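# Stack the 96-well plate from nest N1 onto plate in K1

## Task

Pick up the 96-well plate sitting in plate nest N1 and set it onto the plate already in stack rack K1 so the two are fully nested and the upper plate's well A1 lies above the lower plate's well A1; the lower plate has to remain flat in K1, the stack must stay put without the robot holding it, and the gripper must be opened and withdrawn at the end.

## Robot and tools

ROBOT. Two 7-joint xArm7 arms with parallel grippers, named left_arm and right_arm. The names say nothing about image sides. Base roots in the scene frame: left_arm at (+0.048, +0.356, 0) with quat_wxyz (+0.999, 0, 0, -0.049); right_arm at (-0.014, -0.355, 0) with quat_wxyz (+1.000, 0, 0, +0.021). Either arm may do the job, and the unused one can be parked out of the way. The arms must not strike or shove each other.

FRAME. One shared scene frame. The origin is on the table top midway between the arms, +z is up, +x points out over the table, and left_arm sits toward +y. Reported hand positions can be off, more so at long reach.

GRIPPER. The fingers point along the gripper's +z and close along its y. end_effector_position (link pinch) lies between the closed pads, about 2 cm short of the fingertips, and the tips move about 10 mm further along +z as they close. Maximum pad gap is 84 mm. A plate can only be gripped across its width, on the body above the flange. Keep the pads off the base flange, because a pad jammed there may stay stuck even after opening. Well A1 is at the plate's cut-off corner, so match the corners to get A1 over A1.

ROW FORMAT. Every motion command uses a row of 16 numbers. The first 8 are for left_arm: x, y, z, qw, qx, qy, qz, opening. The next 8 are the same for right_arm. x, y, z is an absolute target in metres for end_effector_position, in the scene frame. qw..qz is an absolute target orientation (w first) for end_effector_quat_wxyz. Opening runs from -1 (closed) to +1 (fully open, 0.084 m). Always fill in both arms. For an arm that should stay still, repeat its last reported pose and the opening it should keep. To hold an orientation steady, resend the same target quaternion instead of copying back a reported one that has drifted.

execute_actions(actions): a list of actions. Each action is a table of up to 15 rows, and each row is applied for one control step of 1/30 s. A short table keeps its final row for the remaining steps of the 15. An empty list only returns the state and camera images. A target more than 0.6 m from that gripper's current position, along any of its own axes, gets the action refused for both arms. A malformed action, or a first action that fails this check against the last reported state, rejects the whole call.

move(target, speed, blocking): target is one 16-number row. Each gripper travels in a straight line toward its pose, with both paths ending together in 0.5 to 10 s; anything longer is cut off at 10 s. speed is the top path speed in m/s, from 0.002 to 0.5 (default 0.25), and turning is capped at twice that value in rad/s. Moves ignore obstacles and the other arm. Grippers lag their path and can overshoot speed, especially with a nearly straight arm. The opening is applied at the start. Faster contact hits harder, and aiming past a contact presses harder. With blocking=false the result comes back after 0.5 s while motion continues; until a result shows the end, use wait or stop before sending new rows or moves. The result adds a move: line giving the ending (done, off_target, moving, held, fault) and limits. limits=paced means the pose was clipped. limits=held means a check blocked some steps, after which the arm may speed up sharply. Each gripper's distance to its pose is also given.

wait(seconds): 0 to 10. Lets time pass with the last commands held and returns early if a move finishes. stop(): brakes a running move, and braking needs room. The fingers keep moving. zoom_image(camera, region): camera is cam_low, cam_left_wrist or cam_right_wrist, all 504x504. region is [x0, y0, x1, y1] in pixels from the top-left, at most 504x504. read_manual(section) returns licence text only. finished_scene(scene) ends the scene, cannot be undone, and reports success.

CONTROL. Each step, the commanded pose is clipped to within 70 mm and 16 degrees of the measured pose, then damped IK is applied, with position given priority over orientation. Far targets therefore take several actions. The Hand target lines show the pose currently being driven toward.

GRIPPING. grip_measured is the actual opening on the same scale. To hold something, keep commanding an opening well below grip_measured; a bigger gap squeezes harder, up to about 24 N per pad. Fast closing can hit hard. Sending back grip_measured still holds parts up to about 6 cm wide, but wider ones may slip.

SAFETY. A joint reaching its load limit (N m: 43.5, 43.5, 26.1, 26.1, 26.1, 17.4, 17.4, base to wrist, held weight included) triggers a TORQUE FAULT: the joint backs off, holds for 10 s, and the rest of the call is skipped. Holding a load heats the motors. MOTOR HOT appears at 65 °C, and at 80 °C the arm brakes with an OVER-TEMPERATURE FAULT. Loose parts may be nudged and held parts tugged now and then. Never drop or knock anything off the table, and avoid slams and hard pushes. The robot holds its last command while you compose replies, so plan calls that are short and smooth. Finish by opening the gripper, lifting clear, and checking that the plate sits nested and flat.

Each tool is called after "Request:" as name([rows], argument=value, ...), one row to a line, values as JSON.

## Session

Request:
execute_actions(actions=[])

Scene clock: 0.00 s.
left_arm: end_effector_position=(+0.1956, +0.0395, +0.1789) grip_measured=+1.00 end_effector_quat_wxyz=(+0.074, -0.498, +0.851, -0.151) end_effector_velocity=(-0.001, +0.000, -0.000) end_effector_angular_velocity=(+0.001, +0.002, -0.000) | right_arm: end_effector_position=(+0.3838, -0.3382, +0.2465) grip_measured=+1.00 end_effector_quat_wxyz=(-0.002, +1.000, +0.021, -0.005) end_effector_velocity=(+0.000, -0.001, +0.000) end_effector_angular_velocity=(-0.001, -0.000, -0.002)
Joint positions: left_arm=[-1.134 -0.562  0.011  0.367  0.329  0.68   0.627  0.084] | right_arm=[ 0.002 -0.247 -0.001  0.914  0.003  1.172 -0.001  0.084]
Joint velocities: left_arm=[-0.001  0.001 -0.001 -0.    -0.002  0.    -0.    -0.   ] | right_arm=[-0.001 -0.    -0.     0.    -0.001 -0.     0.001  0.   ]
Joint torques (N m, as the arm reports them, + toward a larger angle): no reading
Motor temperatures (°C, as the motors report them): left_arm=[28 27 31 33 28 34 30] | right_arm=[25 27 33 34 29 33 30]
Hand target (left_arm): +0.196, +0.039, +0.179; +0.074, -0.498, +0.851, -0.151
Hand target (right_arm): +0.384, -0.338, +0.247; -0.002, +1.000, +0.021, -0.005

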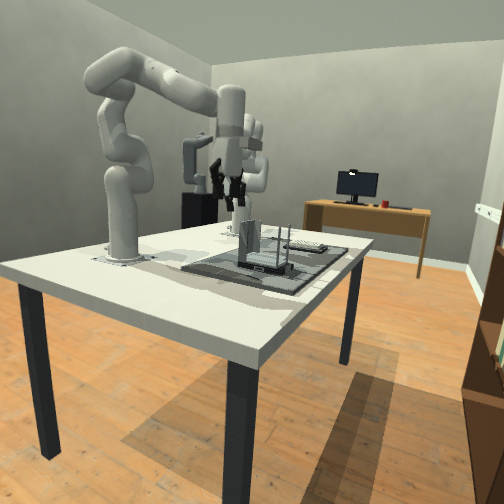

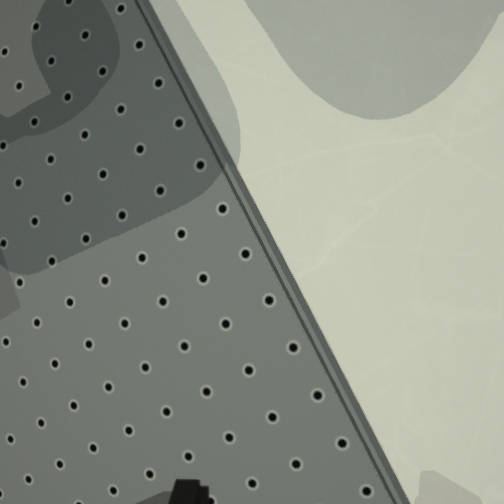

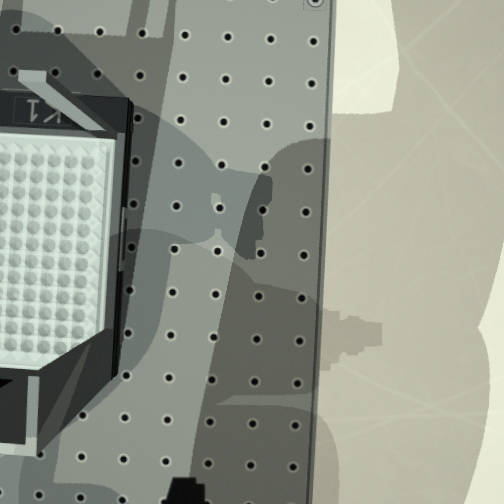

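Request:
move(target=[0.4,0.13,0.27,0,1,0,0,1,0.15,-0.55,0.3,0,1,0,0,1], speed=0.5)

Request:
move(target=[0.383,-0.215,0.23,0,1,0,0,1,0.15,-0.55,0.3,0,1,0,0,1], speed=0.4)

Scene clock: 7.70 s.
left_arm: end_effector_position=(+0.3995, +0.1299, +0.2702) grip_measured=+1.00 end_effector_quat_wxyz=(-0.001, +1.000, -0.001, +0.001) end_effector_velocity=(+0.002, +0.001, +0.002) end_effector_angular_velocity=(-0.002, -0.001, +0.012) | right_arm: end_effector_position=(+0.1515, -0.5490, +0.3000) grip_measured=+1.00 end_effector_quat_wxyz=(-0.002, +1.000, +0.001, +0.001) end_effector_velocity=(-0.001, -0.001, +0.000) end_effector_angular_velocity=(+0.001, -0.001, -0.002)
Joint positions: left_arm=[-0.628 -0.202  0.142  1.026  0.032  1.226 -0.596  0.084] | right_arm=[-0.302 -0.876 -0.394  0.69  -0.295  1.528 -0.511  0.084]
Joint velocities: left_arm=[ 0.003  0.002  0.003  0.007 -0.001  0.003 -0.005 -0.   ] | right_arm=[-0.002 -0.001 -0.003  0.001 -0.001  0.001 -0.002 -0.   ]
Joint torques (N m, as the arm reports them, + toward a larger angle): left_arm=[  0.7  -20.1    0.02  14.17   0.78  -1.41  -0.22] | right_arm=[ 1.14  0.16  5.02 20.11  0.57 -2.47  0.33]
Motor temperatures (°C, as the motors report them): left_arm=[28 27 31 36 28 34 30] | right_arm=[25 27 33 36 29 33 30]
Hand target (left_arm): +0.400, +0.130, +0.270; -0.001, +1.000, -0.000, +0.001
Hand target (right_arm): +0.151, -0.549, +0.300; -0.002, +1.000, +0.001, +0.001
Off the commanded pose (left_arm): 0.001 m, 0 deg.
Off the commanded pose (right_arm): 0.002 m, 0 deg.
move: done

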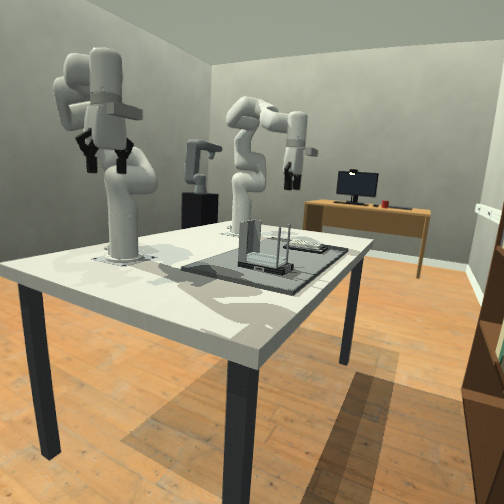

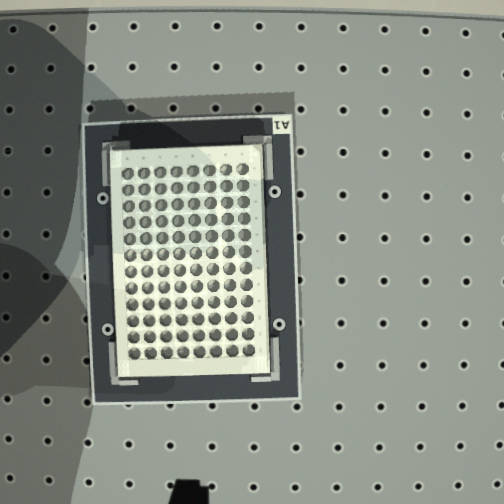

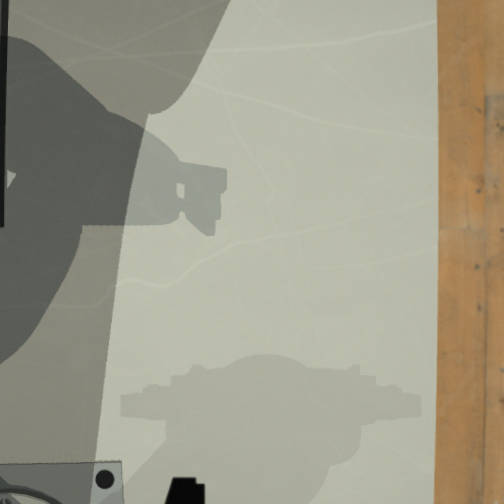

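Scene clock: 9.37 s.
left_arm: end_effector_position=(+0.3826, -0.2147, +0.2311) grip_measured=+1.00 end_effector_quat_wxyz=(+0.001, +1.000, +0.000, -0.000) end_effector_velocity=(+0.000, -0.001, +0.000) end_effector_angular_velocity=(+0.009, +0.005, -0.001) | right_arm: end_effector_position=(+0.1500, -0.5500, +0.3000) grip_measured=+1.00 end_effector_quat_wxyz=(-0.000, +1.000, +0.000, +0.000) end_effector_velocity=(-0.000, +0.000, -0.000) end_effector_angular_velocity=(+0.001, +0.001, -0.000)
Joint positions: left_arm=[-0.903  0.737 -0.071  2.181  0.047  1.444 -1.061  0.084] | right_arm=[-0.305 -0.877 -0.393  0.69  -0.3    1.53  -0.511  0.084]
Joint velocities: left_arm=[-0.002  0.025  0.     0.044  0.001  0.03   0.    -0.   ] | right_arm=[ 0.     0.    -0.    -0.001  0.     0.     0.    -0.   ]
Joint torques (N m, as the arm reports them, + toward a larger angle): left_arm=[  1.1  -45.38  -0.32  13.42   0.55  -1.58  -0.13] | right_arm=[ 2.03 -0.07  4.72 19.91  0.85 -2.82  0.29]
Motor temperatures (°C, as the motors report them): left_arm=[28 27 31 36 28 34 30] | right_arm=[25 27 33 37 29 33 30]
Hand target (left_arm): +0.382, -0.215, +0.231; +0.000, +1.000, -0.000, -0.000
Hand target (right_arm): +0.150, -0.550, +0.300; -0.000, +1.000, -0.000, +0.000
Off the commanded pose (left_arm): 0.001 m, 0 deg.
Off the commanded pose (right_arm): 0.000 m, 0 deg.
move: done; limits=paced

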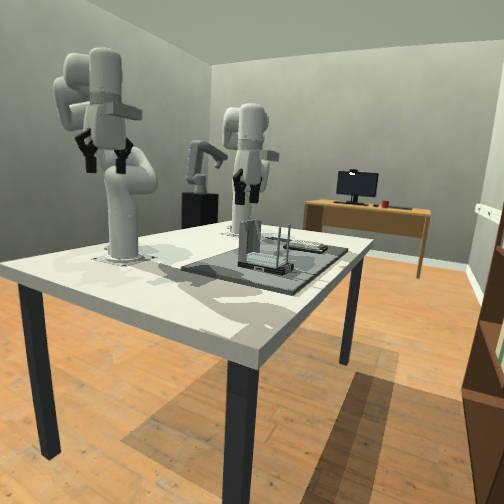

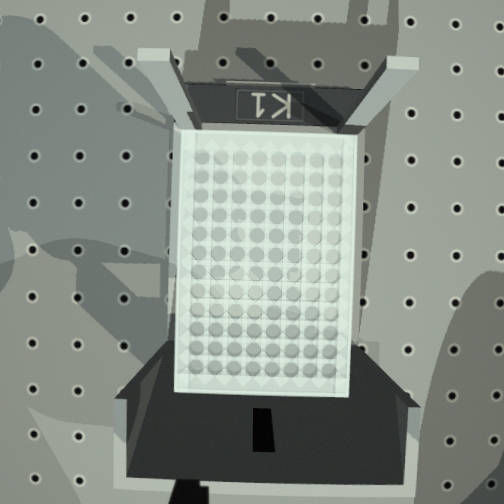

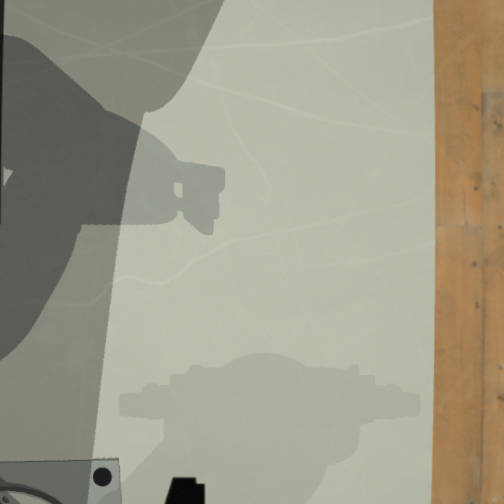

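Request:
zoom_image(camera="cam_left_wrist", region=[160,110,380,200])

Request:
zoom_image(camera="cam_left_wrist", region=[160,320,380,410])

Request:
zoom_image(camera="cam_left_wrist", region=[310,120,370,170])

Region (160, 110, 380, 200) of cam_left_wrist's 504x504 image, scaled by 2.291, with more detail than that image has; it fills the top 206 rows of this view, and the rest is white.

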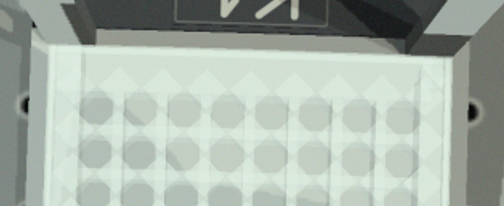

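Region (160, 320, 380, 410) of cam_left_wrist's 504x504 image, scaled by 2.291, with more detail than that image has; it fills the top 206 rows of this view, and the rest is white.

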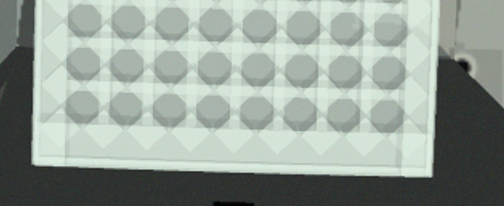

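Region (310, 120, 370, 170) of cam_left_wrist's 504x504 image, scaled by 8.400, with more detail than that image has.

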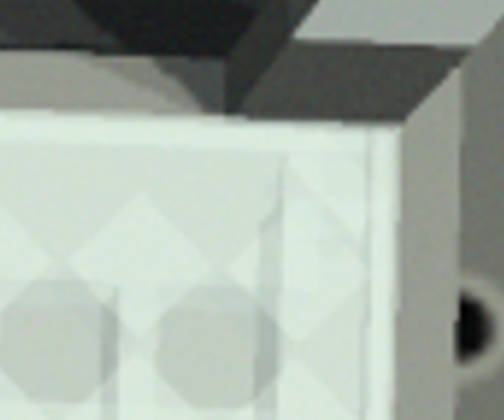

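Request:
zoom_image(camera="cam_left_wrist", region=[165,350,225,400])

Request:
move(target=[0.45,0.1,0.22,0,1,0.0166,0,1,0.15,-0.55,0.3,0,1,0,0,1], speed=0.4)

Request:
move(target=[0.4616,0.198,0.075,0,1,0.0166,0,1,0.15,-0.55,0.3,0,1,0,0,1])

Region (165, 350, 225, 400) of cam_left_wrist's 504x504 image, scaled by 8.400, with more detail than that image has.

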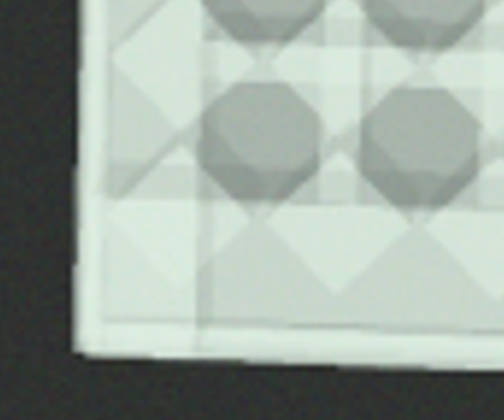

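Scene clock: 29.30 s.
left_arm: end_effector_position=(+0.4500, +0.0984, +0.2191) grip_measured=+1.00 end_effector_quat_wxyz=(-0.001, +1.000, +0.015, +0.000) end_effector_velocity=(+0.006, +0.011, +0.001) end_effector_angular_velocity=(-0.004, -0.005, +0.020) | right_arm: end_effector_position=(+0.1500, -0.5500, +0.3000) grip_measured=+1.00 end_effector_quat_wxyz=(-0.000, +1.000, -0.000, -0.000) end_effector_velocity=(-0.000, -0.000, -0.000) end_effector_angular_velocity=(+0.001, +0.000, -0.001)
Joint positions: left_arm=[-0.574  0.031  0.104  1.127 -0.002  1.096 -0.598  0.084] | right_arm=[-0.305 -0.877 -0.393  0.69  -0.3    1.53  -0.511  0.084]
Joint velocities: left_arm=[ 0.015 -0.009  0.012 -0.008 -0.    -0.007  0.007 -0.   ] | right_arm=[-0.001  0.    -0.    -0.     0.     0.    -0.     0.   ]
Joint torques (N m, as the arm reports them, + toward a larger angle): left_arm=[  0.73 -26.72   0.4   14.22   0.64  -1.52  -0.19] | right_arm=[ 1.53  0.23  4.55 20.01  0.87 -2.41  0.37]
Motor temperatures (°C, as the motors report them): left_arm=[28 30 31 40 28 34 30] | right_arm=[25 27 33 40 29 33 30]
Hand target (left_arm): +0.451, +0.100, +0.219; -0.000, +1.000, +0.017, +0.000
Hand target (right_arm): +0.150, -0.550, +0.300; -0.000, +1.000, +0.000, -0.000
Off the commanded pose (left_arm): 0.002 m, 0 deg.
Off the commanded pose (right_arm): 0.000 m, 0 deg.
move: done; limits=paced

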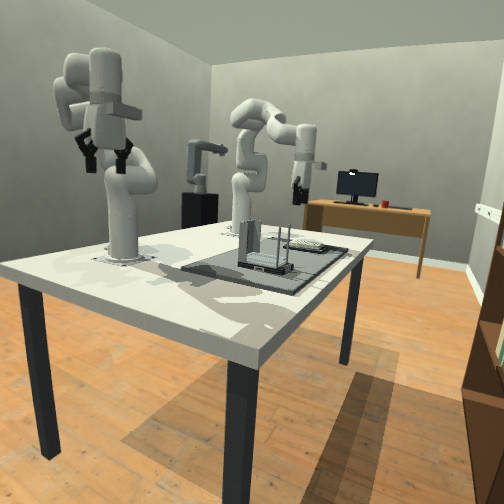

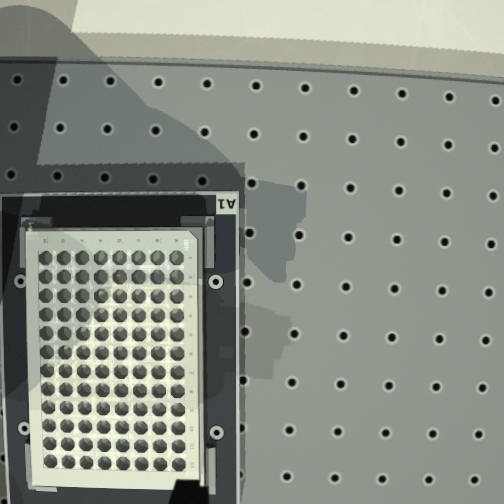

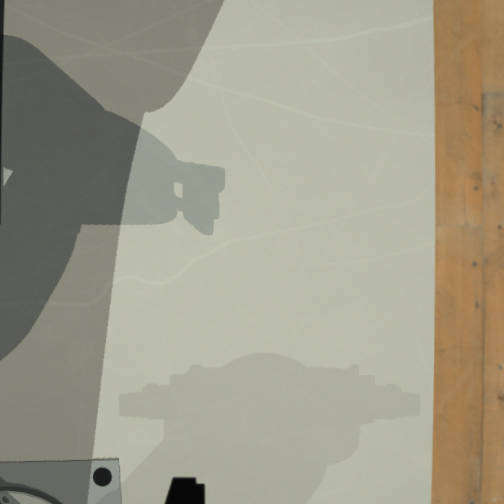

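Scene clock: 30.53 s.
left_arm: end_effector_position=(+0.4627, +0.1971, +0.0753) grip_measured=+1.00 end_effector_quat_wxyz=(+0.000, +1.000, +0.016, +0.001) end_effector_velocity=(-0.001, +0.003, -0.003) end_effector_angular_velocity=(+0.001, +0.004, +0.003) | right_arm: end_effector_position=(+0.1500, -0.5500, +0.3000) grip_measured=+1.00 end_effector_quat_wxyz=(+0.000, +1.000, -0.000, +0.000) end_effector_velocity=(-0.000, +0.000, -0.000) end_effector_angular_velocity=(+0.001, +0.001, +0.002)
Joint positions: left_arm=[-0.461  0.154  0.195  0.814 -0.048  0.663 -0.363  0.084] | right_arm=[-0.305 -0.877 -0.393  0.69  -0.3    1.53  -0.511  0.084]
Joint velocities: left_arm=[ 0.003  0.005  0.002 -0.004 -0.003 -0.004  0.004 -0.   ] | right_arm=[ 0.001 -0.     0.    -0.     0.001  0.001 -0.001  0.   ]
Joint torques (N m, as the arm reports them, + toward a larger angle): left_arm=[  0.83 -26.66   1.2   11.84   0.62  -1.4   -0.14] | right_arm=[ 1.84  0.17  4.77 19.83  0.89 -2.59  0.5 ]
Motor temperatures (°C, as the motors report them): left_arm=[28 30 31 40 28 34 30] | right_arm=[25 27 33 40 29 33 30]
Hand target (left_arm): +0.462, +0.198, +0.075; -0.000, +1.000, +0.017, +0.000
Hand target (right_arm): +0.150, -0.550, +0.300; +0.000, +1.000, +0.000, -0.000
Off the commanded pose (left_arm): 0.001 m, 0 deg.
Off the commanded pose (right_arm): 0.000 m, 0 deg.
move: done

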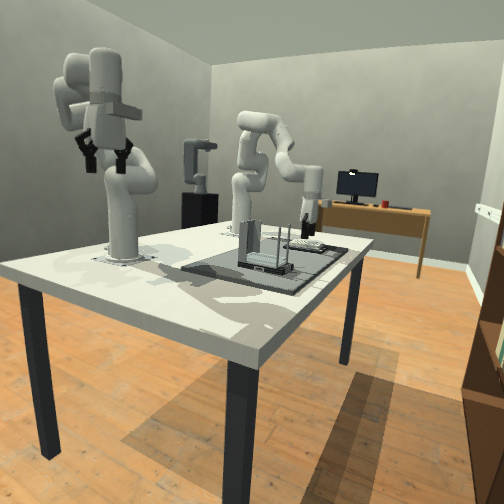

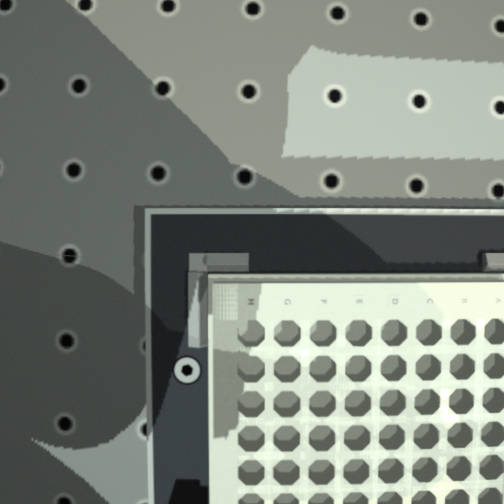

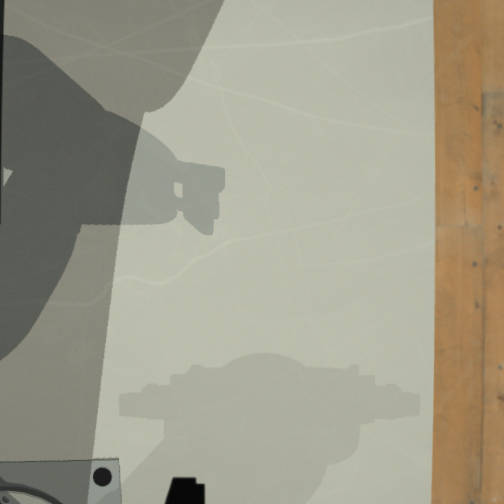

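Request:
execute_actions(actions=[])

Scene clock: 33.30 s.
left_arm: end_effector_position=(+0.4625, +0.1976, +0.0747) grip_measured=+1.00 end_effector_quat_wxyz=(-0.000, +1.000, +0.017, +0.000) end_effector_velocity=(+0.000, -0.001, +0.000) end_effector_angular_velocity=(-0.000, -0.001, -0.002) | right_arm: end_effector_position=(+0.1500, -0.5500, +0.3000) grip_measured=+1.00 end_effector_quat_wxyz=(+0.000, +1.000, +0.000, -0.000) end_effector_velocity=(-0.000, +0.000, -0.000) end_effector_angular_velocity=(+0.000, +0.001, +0.001)
Joint positions: left_arm=[-0.461  0.155  0.195  0.814 -0.048  0.662 -0.363  0.084] | right_arm=[-0.305 -0.877 -0.393  0.69  -0.3    1.53  -0.511  0.084]
Joint velocities: left_arm=[-0.001 -0.    -0.     0.     0.    -0.     0.    -0.   ] | right_arm=[ 0.     0.     0.    -0.001  0.     0.001  0.    -0.   ]
Joint torques (N m, as the arm reports them, + toward a larger angle): left_arm=[  0.78 -26.76   1.09  11.71   0.68  -1.44  -0.29] | right_arm=[ 2.31  0.31  4.76 20.1   0.78 -2.77  0.34]
Motor temperatures (°C, as the motors report them): left_arm=[28 30 31 40 28 34 30] | right_arm=[25 27 34 40 29 33 30]
Hand target (left_arm): +0.462, +0.198, +0.075; -0.000, +1.000, +0.017, +0.000
Hand target (right_arm): +0.150, -0.550, +0.300; +0.000, +1.000, +0.000, -0.000
Off the commanded pose (left_arm): 0.001 m, 0 deg.
Off the commanded pose (right_arm): 0.000 m, 0 deg.

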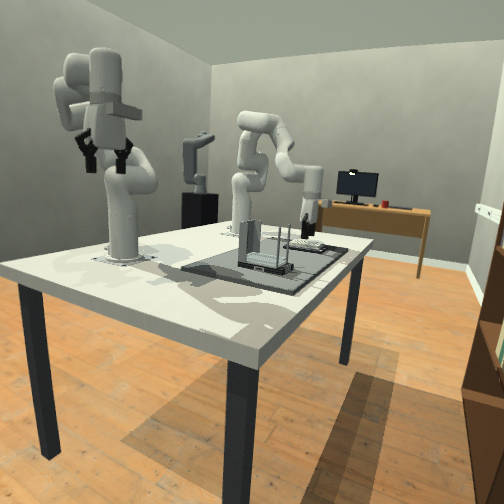

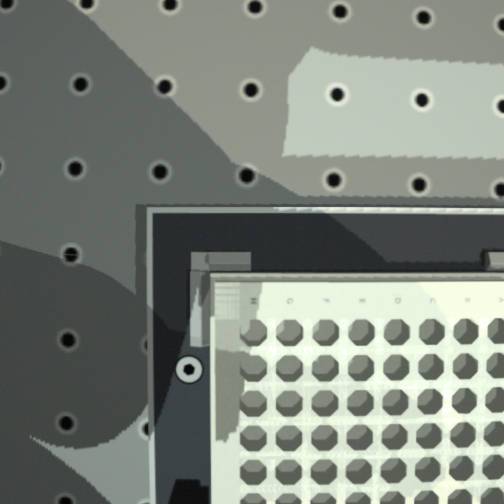

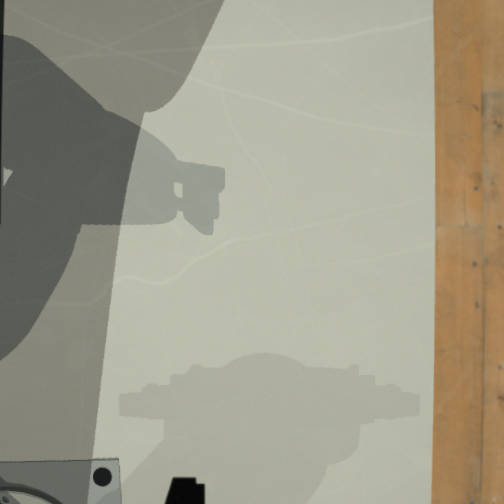

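Request:
move(target=[0.46,0.1986,0.0465,0,1,0.0166,0,1,0.15,-0.55,0.3,0,1,0,0,1], speed=0.03)

Scene clock: 42.20 s.
left_arm: end_effector_position=(+0.4602, +0.1985, +0.0466) grip_measured=+1.00 end_effector_quat_wxyz=(+0.000, +1.000, +0.017, +0.000) end_effector_velocity=(+0.001, -0.001, -0.000) end_effector_angular_velocity=(-0.001, -0.003, -0.002) | right_arm: end_effector_position=(+0.1500, -0.5500, +0.3000) grip_measured=+1.00 end_effector_quat_wxyz=(-0.000, +1.000, -0.000, +0.000) end_effector_velocity=(+0.000, +0.000, +0.000) end_effector_angular_velocity=(-0.000, -0.001, +0.000)
Joint positions: left_arm=[-0.456  0.216  0.187  0.792 -0.073  0.58  -0.344  0.084] | right_arm=[-0.305 -0.877 -0.393  0.69  -0.3    1.53  -0.511  0.084]
Joint velocities: left_arm=[-0.001  0.002 -0.     0.001 -0.001 -0.004  0.001  0.   ] | right_arm=[0.001 0.    0.    0.001 0.    0.    0.001 0.   ]
Joint torques (N m, as the arm reports them, + toward a larger angle): left_arm=[  1.2  -27.23   1.18  11.09   0.78  -1.45  -0.17] | right_arm=[ 1.67  0.97  4.65 20.18  0.62 -2.46  0.36]
Motor temperatures (°C, as the motors report them): left_arm=[28 29 31 39 28 34 30] | right_arm=[25 27 34 40 29 33 30]
Hand target (left_arm): +0.460, +0.199, +0.046; +0.000, +1.000, +0.017, +0.000
Hand target (right_arm): +0.150, -0.550, +0.300; -0.000, +1.000, +0.000, +0.000
Off the commanded pose (left_arm): 0.000 m, 0 deg.
Off the commanded pose (right_arm): 0.000 m, 0 deg.
move: done

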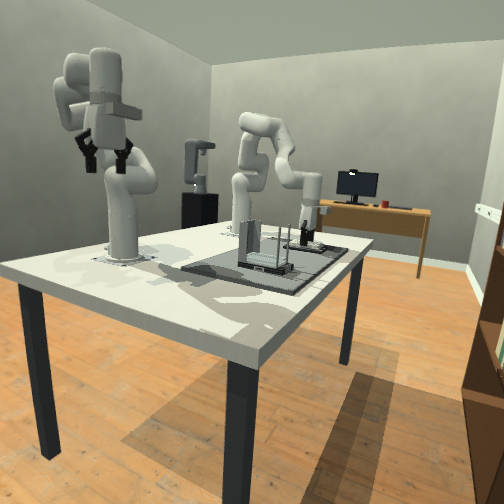

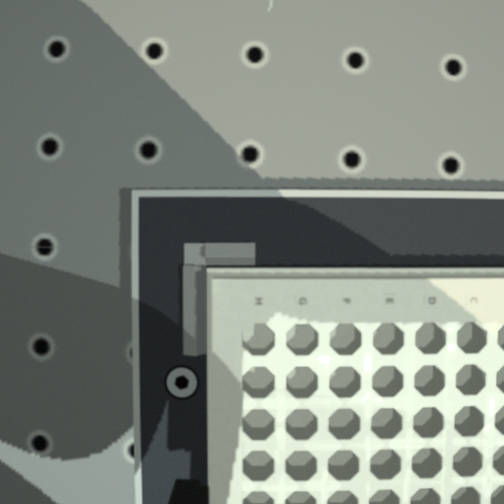

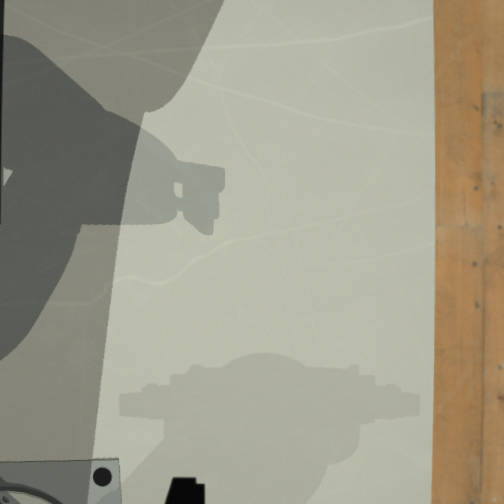

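Good. Slightly lower, then grip.

Request:
execute_actions([
  [[0.46,0.1986,0.045,0,1,0.0166,0,1,0.15,-0.55,0.3,0,1,0,0,1],[0.46,0.1986,0.045,0,1,0.0166,0,1,0.15,-0.55,0.3,0,1,0,0,1],[0.46,0.1986,0.045,0,1,0.0166,0,1,0.15,-0.55,0.3,0,1,0,0,1],[0.46,0.1986,0.045,0,1,0.0166,0,1,0.15,-0.55,0.3,0,1,0,0,1],[0.46,0.1986,0.045,0,1,0.0166,0,1,0.15,-0.55,0.3,0,1,0,0,1],[0.46,0.1986,0.045,0,1,0.0166,0,1,0.15,-0.55,0.3,0,1,0,0,1],[0.46,0.1986,0.045,0,1,0.0166,0,0.7,0.15,-0.55,0.3,0,1,0,0,1]],
  [[0.46,0.1986,0.045,0,1,0.0166,0,0.2,0.15,-0.55,0.3,0,1,0,0,1]],
])

Request:
move(target=[0.46,0.1986,0.07,0,1,0.0166,0,0.2,0.15,-0.55,0.3,0,1,0,0,1], speed=0.06)

Request:
move(target=[0.45,0,0.195,0,1,-0.0148,0,0.2,0.15,-0.55,0.3,0,1,0,0,1])

Scene clock: 53.87 s.
left_arm: end_effector_position=(+0.4601, +0.1985, +0.0452) grip_measured=+0.93 end_effector_quat_wxyz=(+0.000, +1.000, +0.017, +0.000) end_effector_velocity=(-0.000, -0.001, +0.000) end_effector_angular_velocity=(-0.000, -0.001, -0.002) | right_arm: end_effector_position=(+0.1500, -0.5500, +0.3000) grip_measured=+1.00 end_effector_quat_wxyz=(+0.000, +1.000, +0.000, +0.000) end_effector_velocity=(-0.000, -0.001, +0.000) end_effector_angular_velocity=(-0.001, -0.001, -0.000)
Joint positions: left_arm=[-0.455  0.22   0.186  0.791 -0.074  0.576 -0.343  0.082] | right_arm=[-0.305 -0.877 -0.393  0.69  -0.3    1.53  -0.511  0.084]
Joint velocities: left_arm=[-0.002 -0.001  0.     0.001  0.     0.001 -0.     0.   ] | right_arm=[-0.002 -0.    -0.     0.    -0.    -0.001 -0.002 -0.   ]
Joint torques (N m, as the arm reports them, + toward a larger angle): left_arm=[  0.73 -25.34   1.32  10.1    0.67  -1.39  -0.29] | right_arm=[ 1.46  0.79  4.65 19.9   0.62 -2.74  0.21]
Motor temperatures (°C, as the motors report them): left_arm=[28 29 31 39 28 34 30] | right_arm=[25 27 34 41 29 33 30]
Hand target (left_arm): +0.460, +0.199, +0.045; -0.000, +1.000, +0.017, +0.000
Hand target (right_arm): +0.150, -0.550, +0.300; -0.000, +1.000, -0.000, +0.000
Off the commanded pose (left_arm): 0.000 m, 0 deg.
Off the commanded pose (right_arm): 0.000 m, 0 deg.

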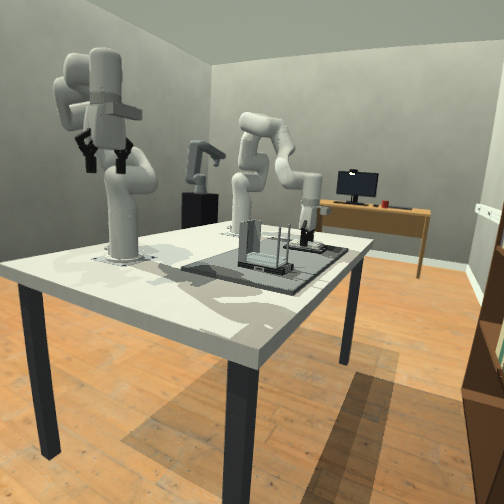

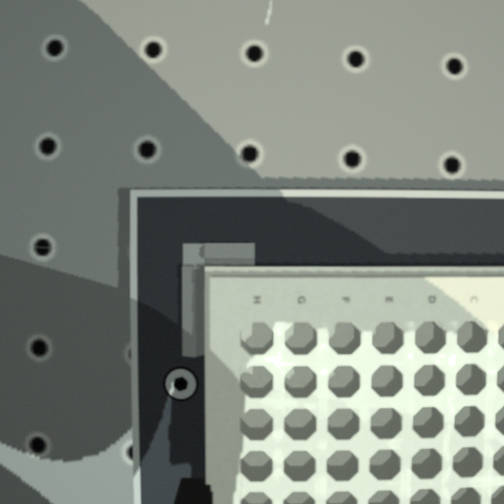

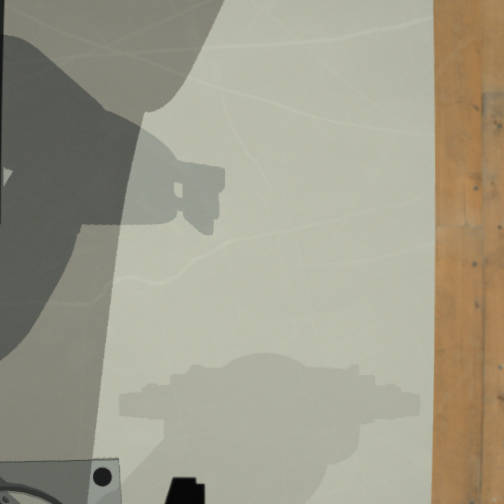

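Scene clock: 54.67 s.
left_arm: end_effector_position=(+0.4597, +0.1987, +0.0697) grip_measured=+0.93 end_effector_quat_wxyz=(-0.000, +1.000, +0.017, -0.000) end_effector_velocity=(+0.000, -0.000, +0.002) end_effector_angular_velocity=(-0.001, -0.001, -0.000) | right_arm: end_effector_position=(+0.1500, -0.5500, +0.3000) grip_measured=+1.00 end_effector_quat_wxyz=(+0.000, +1.000, +0.000, -0.000) end_effector_velocity=(+0.000, +0.000, -0.000) end_effector_angular_velocity=(-0.000, +0.000, -0.000)
Joint positions: left_arm=[-0.46   0.158  0.194  0.801 -0.051  0.646 -0.36   0.082] | right_arm=[-0.305 -0.877 -0.393  0.69  -0.3    1.53  -0.511  0.084]
Joint velocities: left_arm=[-0.    -0.004 -0.     0.001  0.001  0.003 -0.001 -0.   ] | right_arm=[ 0.001 -0.     0.    -0.    -0.     0.     0.001 -0.   ]
Joint torques (N m, as the arm reports them, + toward a larger angle): left_arm=[  0.92 -27.03   1.01  12.02   0.68  -1.4   -0.4 ] | right_arm=[ 1.88  0.85  5.05 19.71  1.52 -2.66  0.49]
Motor temperatures (°C, as the motors report them): left_arm=[28 29 31 39 28 34 30] | right_arm=[25 27 34 41 29 33 30]
Hand target (left_arm): +0.460, +0.199, +0.070; -0.000, +1.000, +0.017, +0.000
Hand target (right_arm): +0.150, -0.550, +0.300; -0.000, +1.000, -0.000, +0.000
Off the commanded pose (left_arm): 0.000 m, 0 deg.
Off the commanded pose (right_arm): 0.000 m, 0 deg.
move: done

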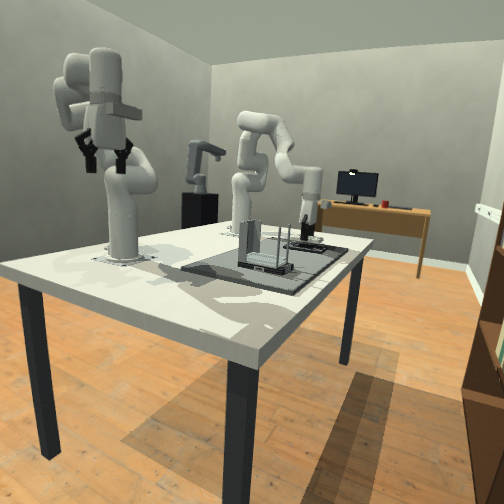

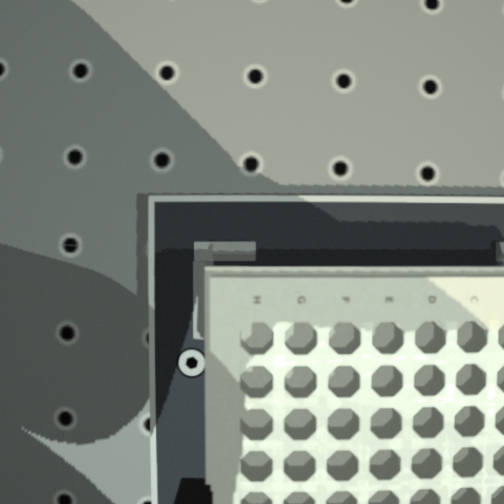

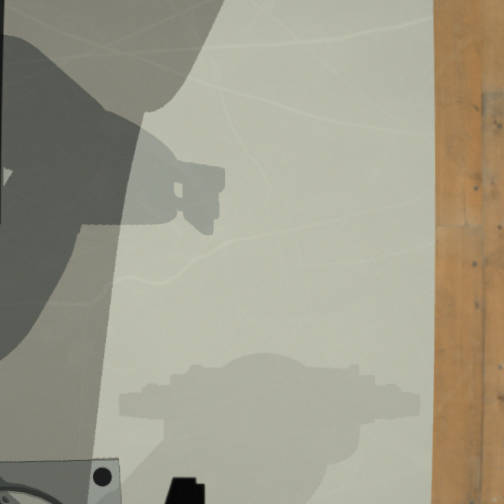

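Scene clock: 56.10 s.
left_arm: end_effector_position=(+0.4493, +0.0013, +0.1950) grip_measured=+0.93 end_effector_quat_wxyz=(-0.000, +1.000, -0.014, -0.000) end_effector_velocity=(-0.002, -0.008, +0.005) end_effector_angular_velocity=(-0.006, -0.004, -0.011) | right_arm: end_effector_position=(+0.1500, -0.5500, +0.3000) grip_measured=+1.00 end_effector_quat_wxyz=(-0.000, +1.000, -0.000, +0.000) end_effector_velocity=(+0.000, +0.000, +0.000) end_effector_angular_velocity=(+0.000, -0.000, +0.000)
Joint positions: left_arm=[-0.665  0.242  0.045  1.324 -0.013  1.083 -0.686  0.082] | right_arm=[-0.305 -0.877 -0.393  0.69  -0.3    1.53  -0.511  0.084]
Joint velocities: left_arm=[-0.007  0.002 -0.007  0.016 -0.001  0.008 -0.002  0.   ] | right_arm=[ 0.001 -0.    -0.001  0.    -0.     0.     0.     0.   ]
Joint torques (N m, as the arm reports them, + toward a larger angle): left_arm=[  1.22 -33.27   0.69  14.68   0.66  -1.48  -0.19] | right_arm=[ 1.88  0.22  4.48 19.87  0.87 -2.66  0.28]
Motor temperatures (°C, as the motors report them): left_arm=[28 29 31 39 28 34 30] | right_arm=[25 27 34 41 29 33 30]
Hand target (left_arm): +0.449, +0.000, +0.196; +0.000, +1.000, -0.015, -0.000
Hand target (right_arm): +0.150, -0.550, +0.300; -0.000, +1.000, +0.000, -0.000
Off the commanded pose (left_arm): 0.001 m, 0 deg.
Off the commanded pose (right_arm): 0.000 m, 0 deg.
move: done

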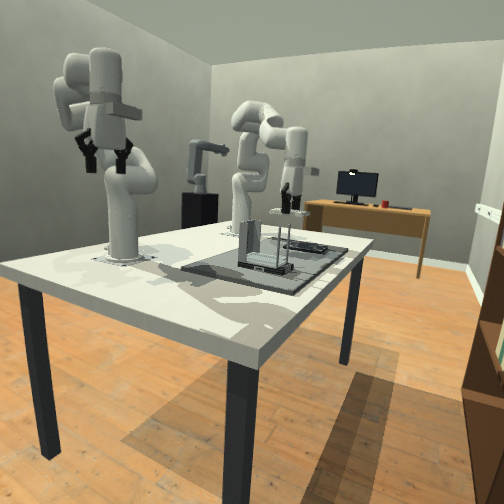

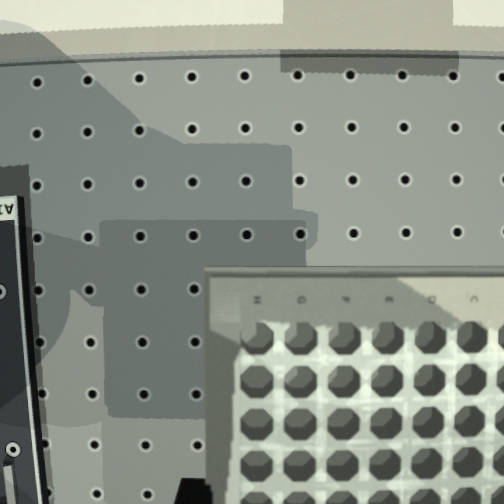

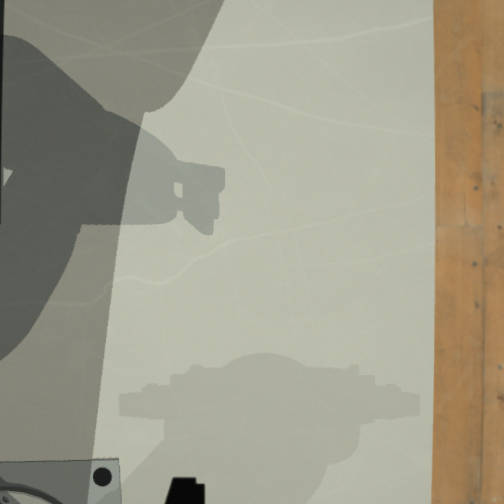

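Request:
move(target=[0.4445,-0.1876,0.19,0,1,-0.0148,0,0.2,0.15,-0.55,0.3,0,1,0,0,1], speed=0.2)

Request:
wait(seconds=0.5)

Request:
zoom_image(camera="cam_left_wrist", region=[195,225,295,285])

Scene clock: 62.10 s.
left_arm: end_effector_position=(+0.4443, -0.1871, +0.1907) grip_measured=+0.93 end_effector_quat_wxyz=(+0.001, +1.000, -0.015, +0.000) end_effector_velocity=(-0.003, -0.003, +0.000) end_effector_angular_velocity=(+0.007, +0.009, -0.005) | right_arm: end_effector_position=(+0.1500, -0.5500, +0.3000) grip_measured=+1.00 end_effector_quat_wxyz=(+0.000, +1.000, +0.000, -0.000) end_effector_velocity=(+0.000, +0.000, -0.000) end_effector_angular_velocity=(-0.002, +0.001, +0.003)
Joint positions: left_arm=[-0.827  0.789 -0.026  2.154  0.019  1.364 -0.919  0.082] | right_arm=[-0.305 -0.877 -0.393  0.69  -0.3    1.53  -0.511  0.084]
Joint velocities: left_arm=[-0.004  0.023 -0.003  0.042 -0.001  0.03  -0.    -0.   ] | right_arm=[ 0.001 -0.     0.001 -0.001 -0.001 -0.001 -0.001 -0.   ]
Joint torques (N m, as the arm reports them, + toward a larger angle): left_arm=[  1.31 -46.85   0.29  14.81   0.51  -1.37  -0.17] | right_arm=[ 1.48 -0.04  4.64 19.79  1.13 -2.47  0.3 ]
Motor temperatures (°C, as the motors report them): left_arm=[28 29 31 40 28 34 30] | right_arm=[25 27 34 41 29 33 30]
Hand target (left_arm): +0.444, -0.187, +0.190; +0.000, +1.000, -0.015, -0.000
Hand target (right_arm): +0.150, -0.550, +0.300; -0.000, +1.000, -0.000, -0.000
Off the commanded pose (left_arm): 0.001 m, 0 deg.
Off the commanded pose (right_arm): 0.000 m, 0 deg.
move: done

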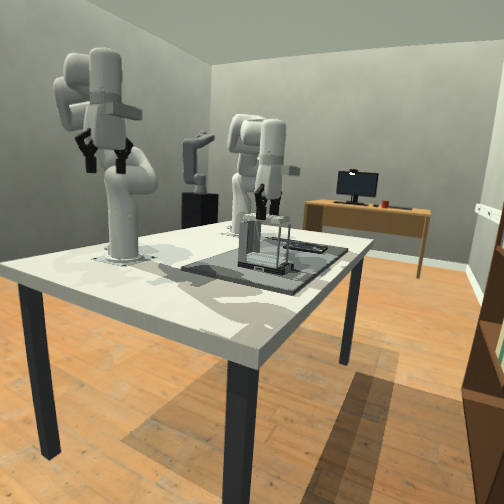

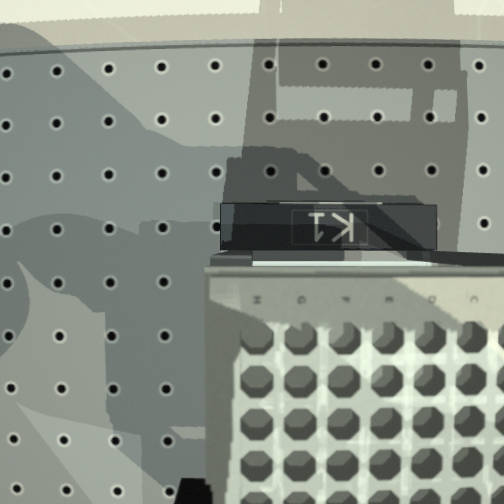

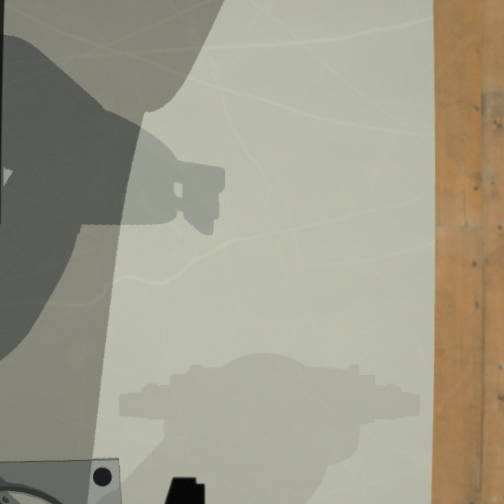

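Scene clock: 62.60 s.
left_arm: end_effector_position=(+0.4441, -0.1874, +0.1905) grip_measured=+0.93 end_effector_quat_wxyz=(+0.000, +1.000, -0.015, -0.000) end_effector_velocity=(+0.000, +0.000, -0.000) end_effector_angular_velocity=(+0.000, -0.000, +0.000) | right_arm: end_effector_position=(+0.1500, -0.5500, +0.3000) grip_measured=+1.00 end_effector_quat_wxyz=(+0.000, +1.000, +0.000, +0.000) end_effector_velocity=(-0.000, -0.000, +0.001) end_effector_angular_velocity=(-0.001, -0.000, +0.001)
Joint positions: left_arm=[-0.827  0.792 -0.026  2.158  0.019  1.367 -0.919  0.082] | right_arm=[-0.305 -0.877 -0.393  0.69  -0.3    1.53  -0.511  0.084]
Joint velocities: left_arm=[ 0.  0.  0.  0.  0. -0. -0.  0.] | right_arm=[-0.001  0.     0.001  0.001 -0.001  0.    -0.002 -0.   ]
Joint torques (N m, as the arm reports them, + toward a larger angle): left_arm=[  0.51 -46.74   0.16  14.24   0.77  -1.27  -0.35] | right_arm=[ 1.33  0.58  4.91 19.75  0.56 -2.65  0.11]
Motor temperatures (°C, as the motors report them): left_arm=[28 29 31 40 28 34 30] | right_arm=[25 27 34 41 29 33 30]
Hand target (left_arm): +0.444, -0.187, +0.190; +0.000, +1.000, -0.015, -0.000
Hand target (right_arm): +0.150, -0.550, +0.300; -0.000, +1.000, -0.000, -0.000
Off the commanded pose (left_arm): 0.001 m, 0 deg.
Off the commanded pose (right_arm): 0.000 m, 0 deg.
wait: 0.50 s; at rest by 0.17 s

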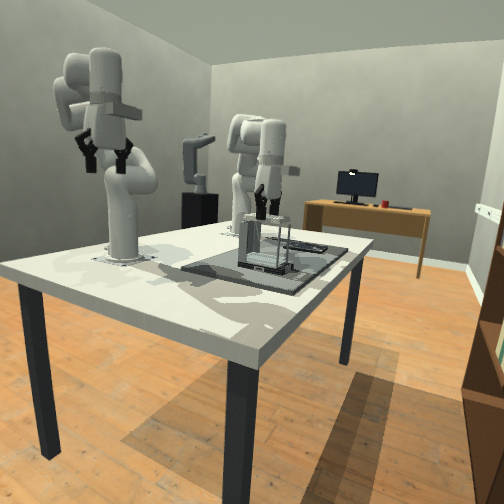

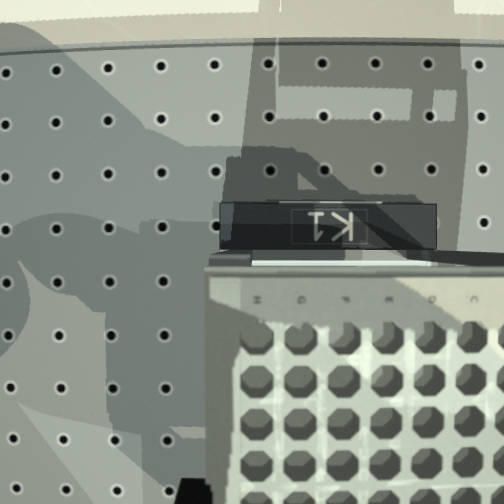

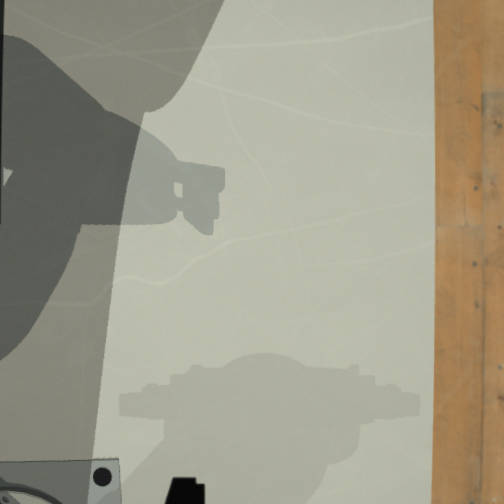

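Region (195, 225, 295, 285) of cam_left_wrist's 504x504 image, scaled by 5.040, with more detail than that image has; it fills the top 302 rows of this view, and the rest is white.

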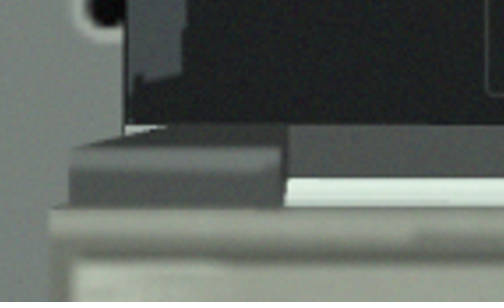

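Request:
move(target=[0.4421,-0.1873,0.178,0,1,-0.0185,0,0.2,0.15,-0.55,0.3,0,1,0,0,1], speed=0.02)

Request:
zoom_image(camera="cam_left_wrist", region=[195,225,295,285])

Request:
zoom_image(camera="cam_left_wrist", region=[190,185,504,290])

Scene clock: 68.70 s.
left_arm: end_effector_position=(+0.4419, -0.1877, +0.1782) grip_measured=+0.93 end_effector_quat_wxyz=(+0.000, +1.000, -0.019, -0.000) end_effector_velocity=(-0.000, -0.000, +0.001) end_effector_angular_velocity=(-0.001, -0.001, -0.001) | right_arm: end_effector_position=(+0.1500, -0.5500, +0.3000) grip_measured=+1.00 end_effector_quat_wxyz=(+0.000, +1.000, +0.000, +0.000) end_effector_velocity=(-0.000, -0.000, +0.000) end_effector_angular_velocity=(-0.001, +0.000, -0.002)
Joint positions: left_arm=[-0.829  0.785 -0.028  2.111  0.02   1.326 -0.915  0.082] | right_arm=[-0.305 -0.877 -0.393  0.69  -0.3    1.53  -0.511  0.084]
Joint velocities: left_arm=[-0.    -0.003 -0.    -0.003  0.001 -0.001  0.    -0.   ] | right_arm=[-0.001  0.     0.     0.001 -0.     0.     0.001 -0.   ]
Joint torques (N m, as the arm reports them, + toward a larger angle): left_arm=[  1.36 -46.12   0.63  14.03   0.98  -1.1   -0.05] | right_arm=[ 1.07 -0.21  4.87 19.73  0.85 -2.55  0.59]
Motor temperatures (°C, as the motors report them): left_arm=[28 30 31 40 28 34 30] | right_arm=[25 27 34 41 29 33 30]
Hand target (left_arm): +0.442, -0.187, +0.178; -0.000, +1.000, -0.018, -0.000
Hand target (right_arm): +0.150, -0.550, +0.300; +0.000, +1.000, +0.000, -0.000
Off the commanded pose (left_arm): 0.000 m, 0 deg.
Off the commanded pose (right_arm): 0.000 m, 0 deg.
move: done

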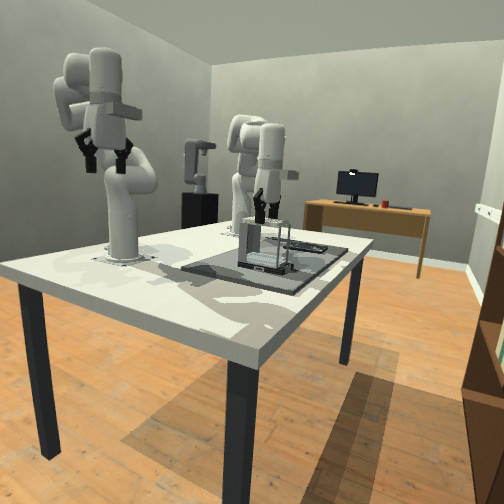

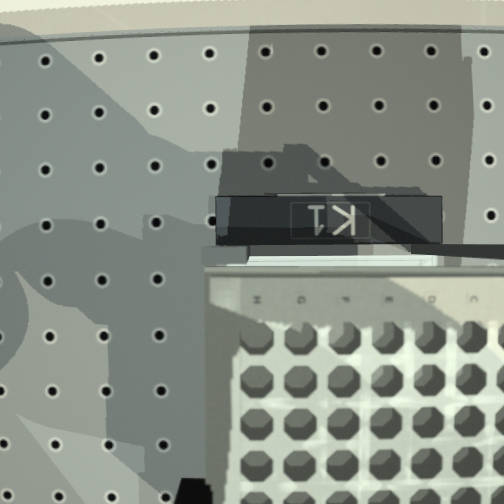

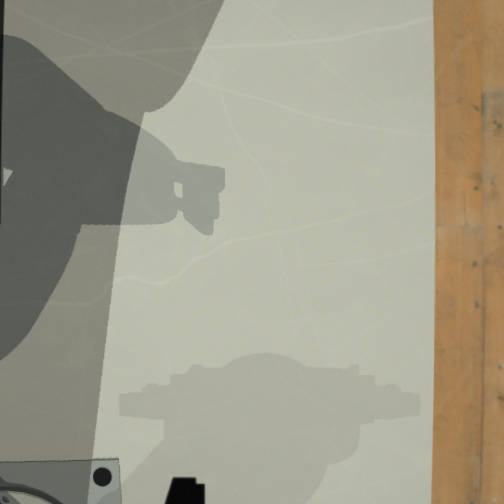

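Region (195, 225, 295, 285) of cam_left_wrist's 504x504 image, scaled by 5.040, with more detail than that image has; it fills the top 302 rows of this view, and the rest is white.

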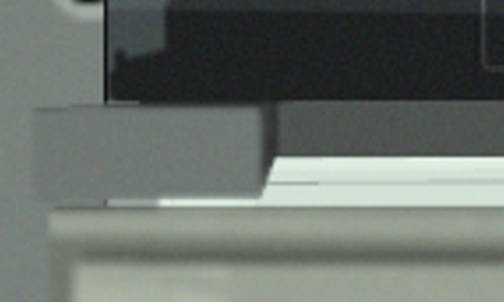

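Region (190, 185, 504, 290) of cam_left_wrist's 504x504 image, scaled by 1.605, with more detail than that image has; it fills the top 169 rows of this view, and the rest is white.

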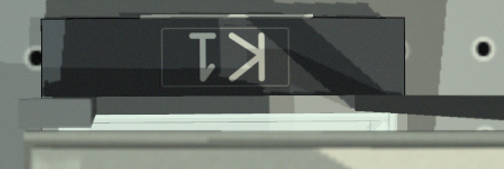

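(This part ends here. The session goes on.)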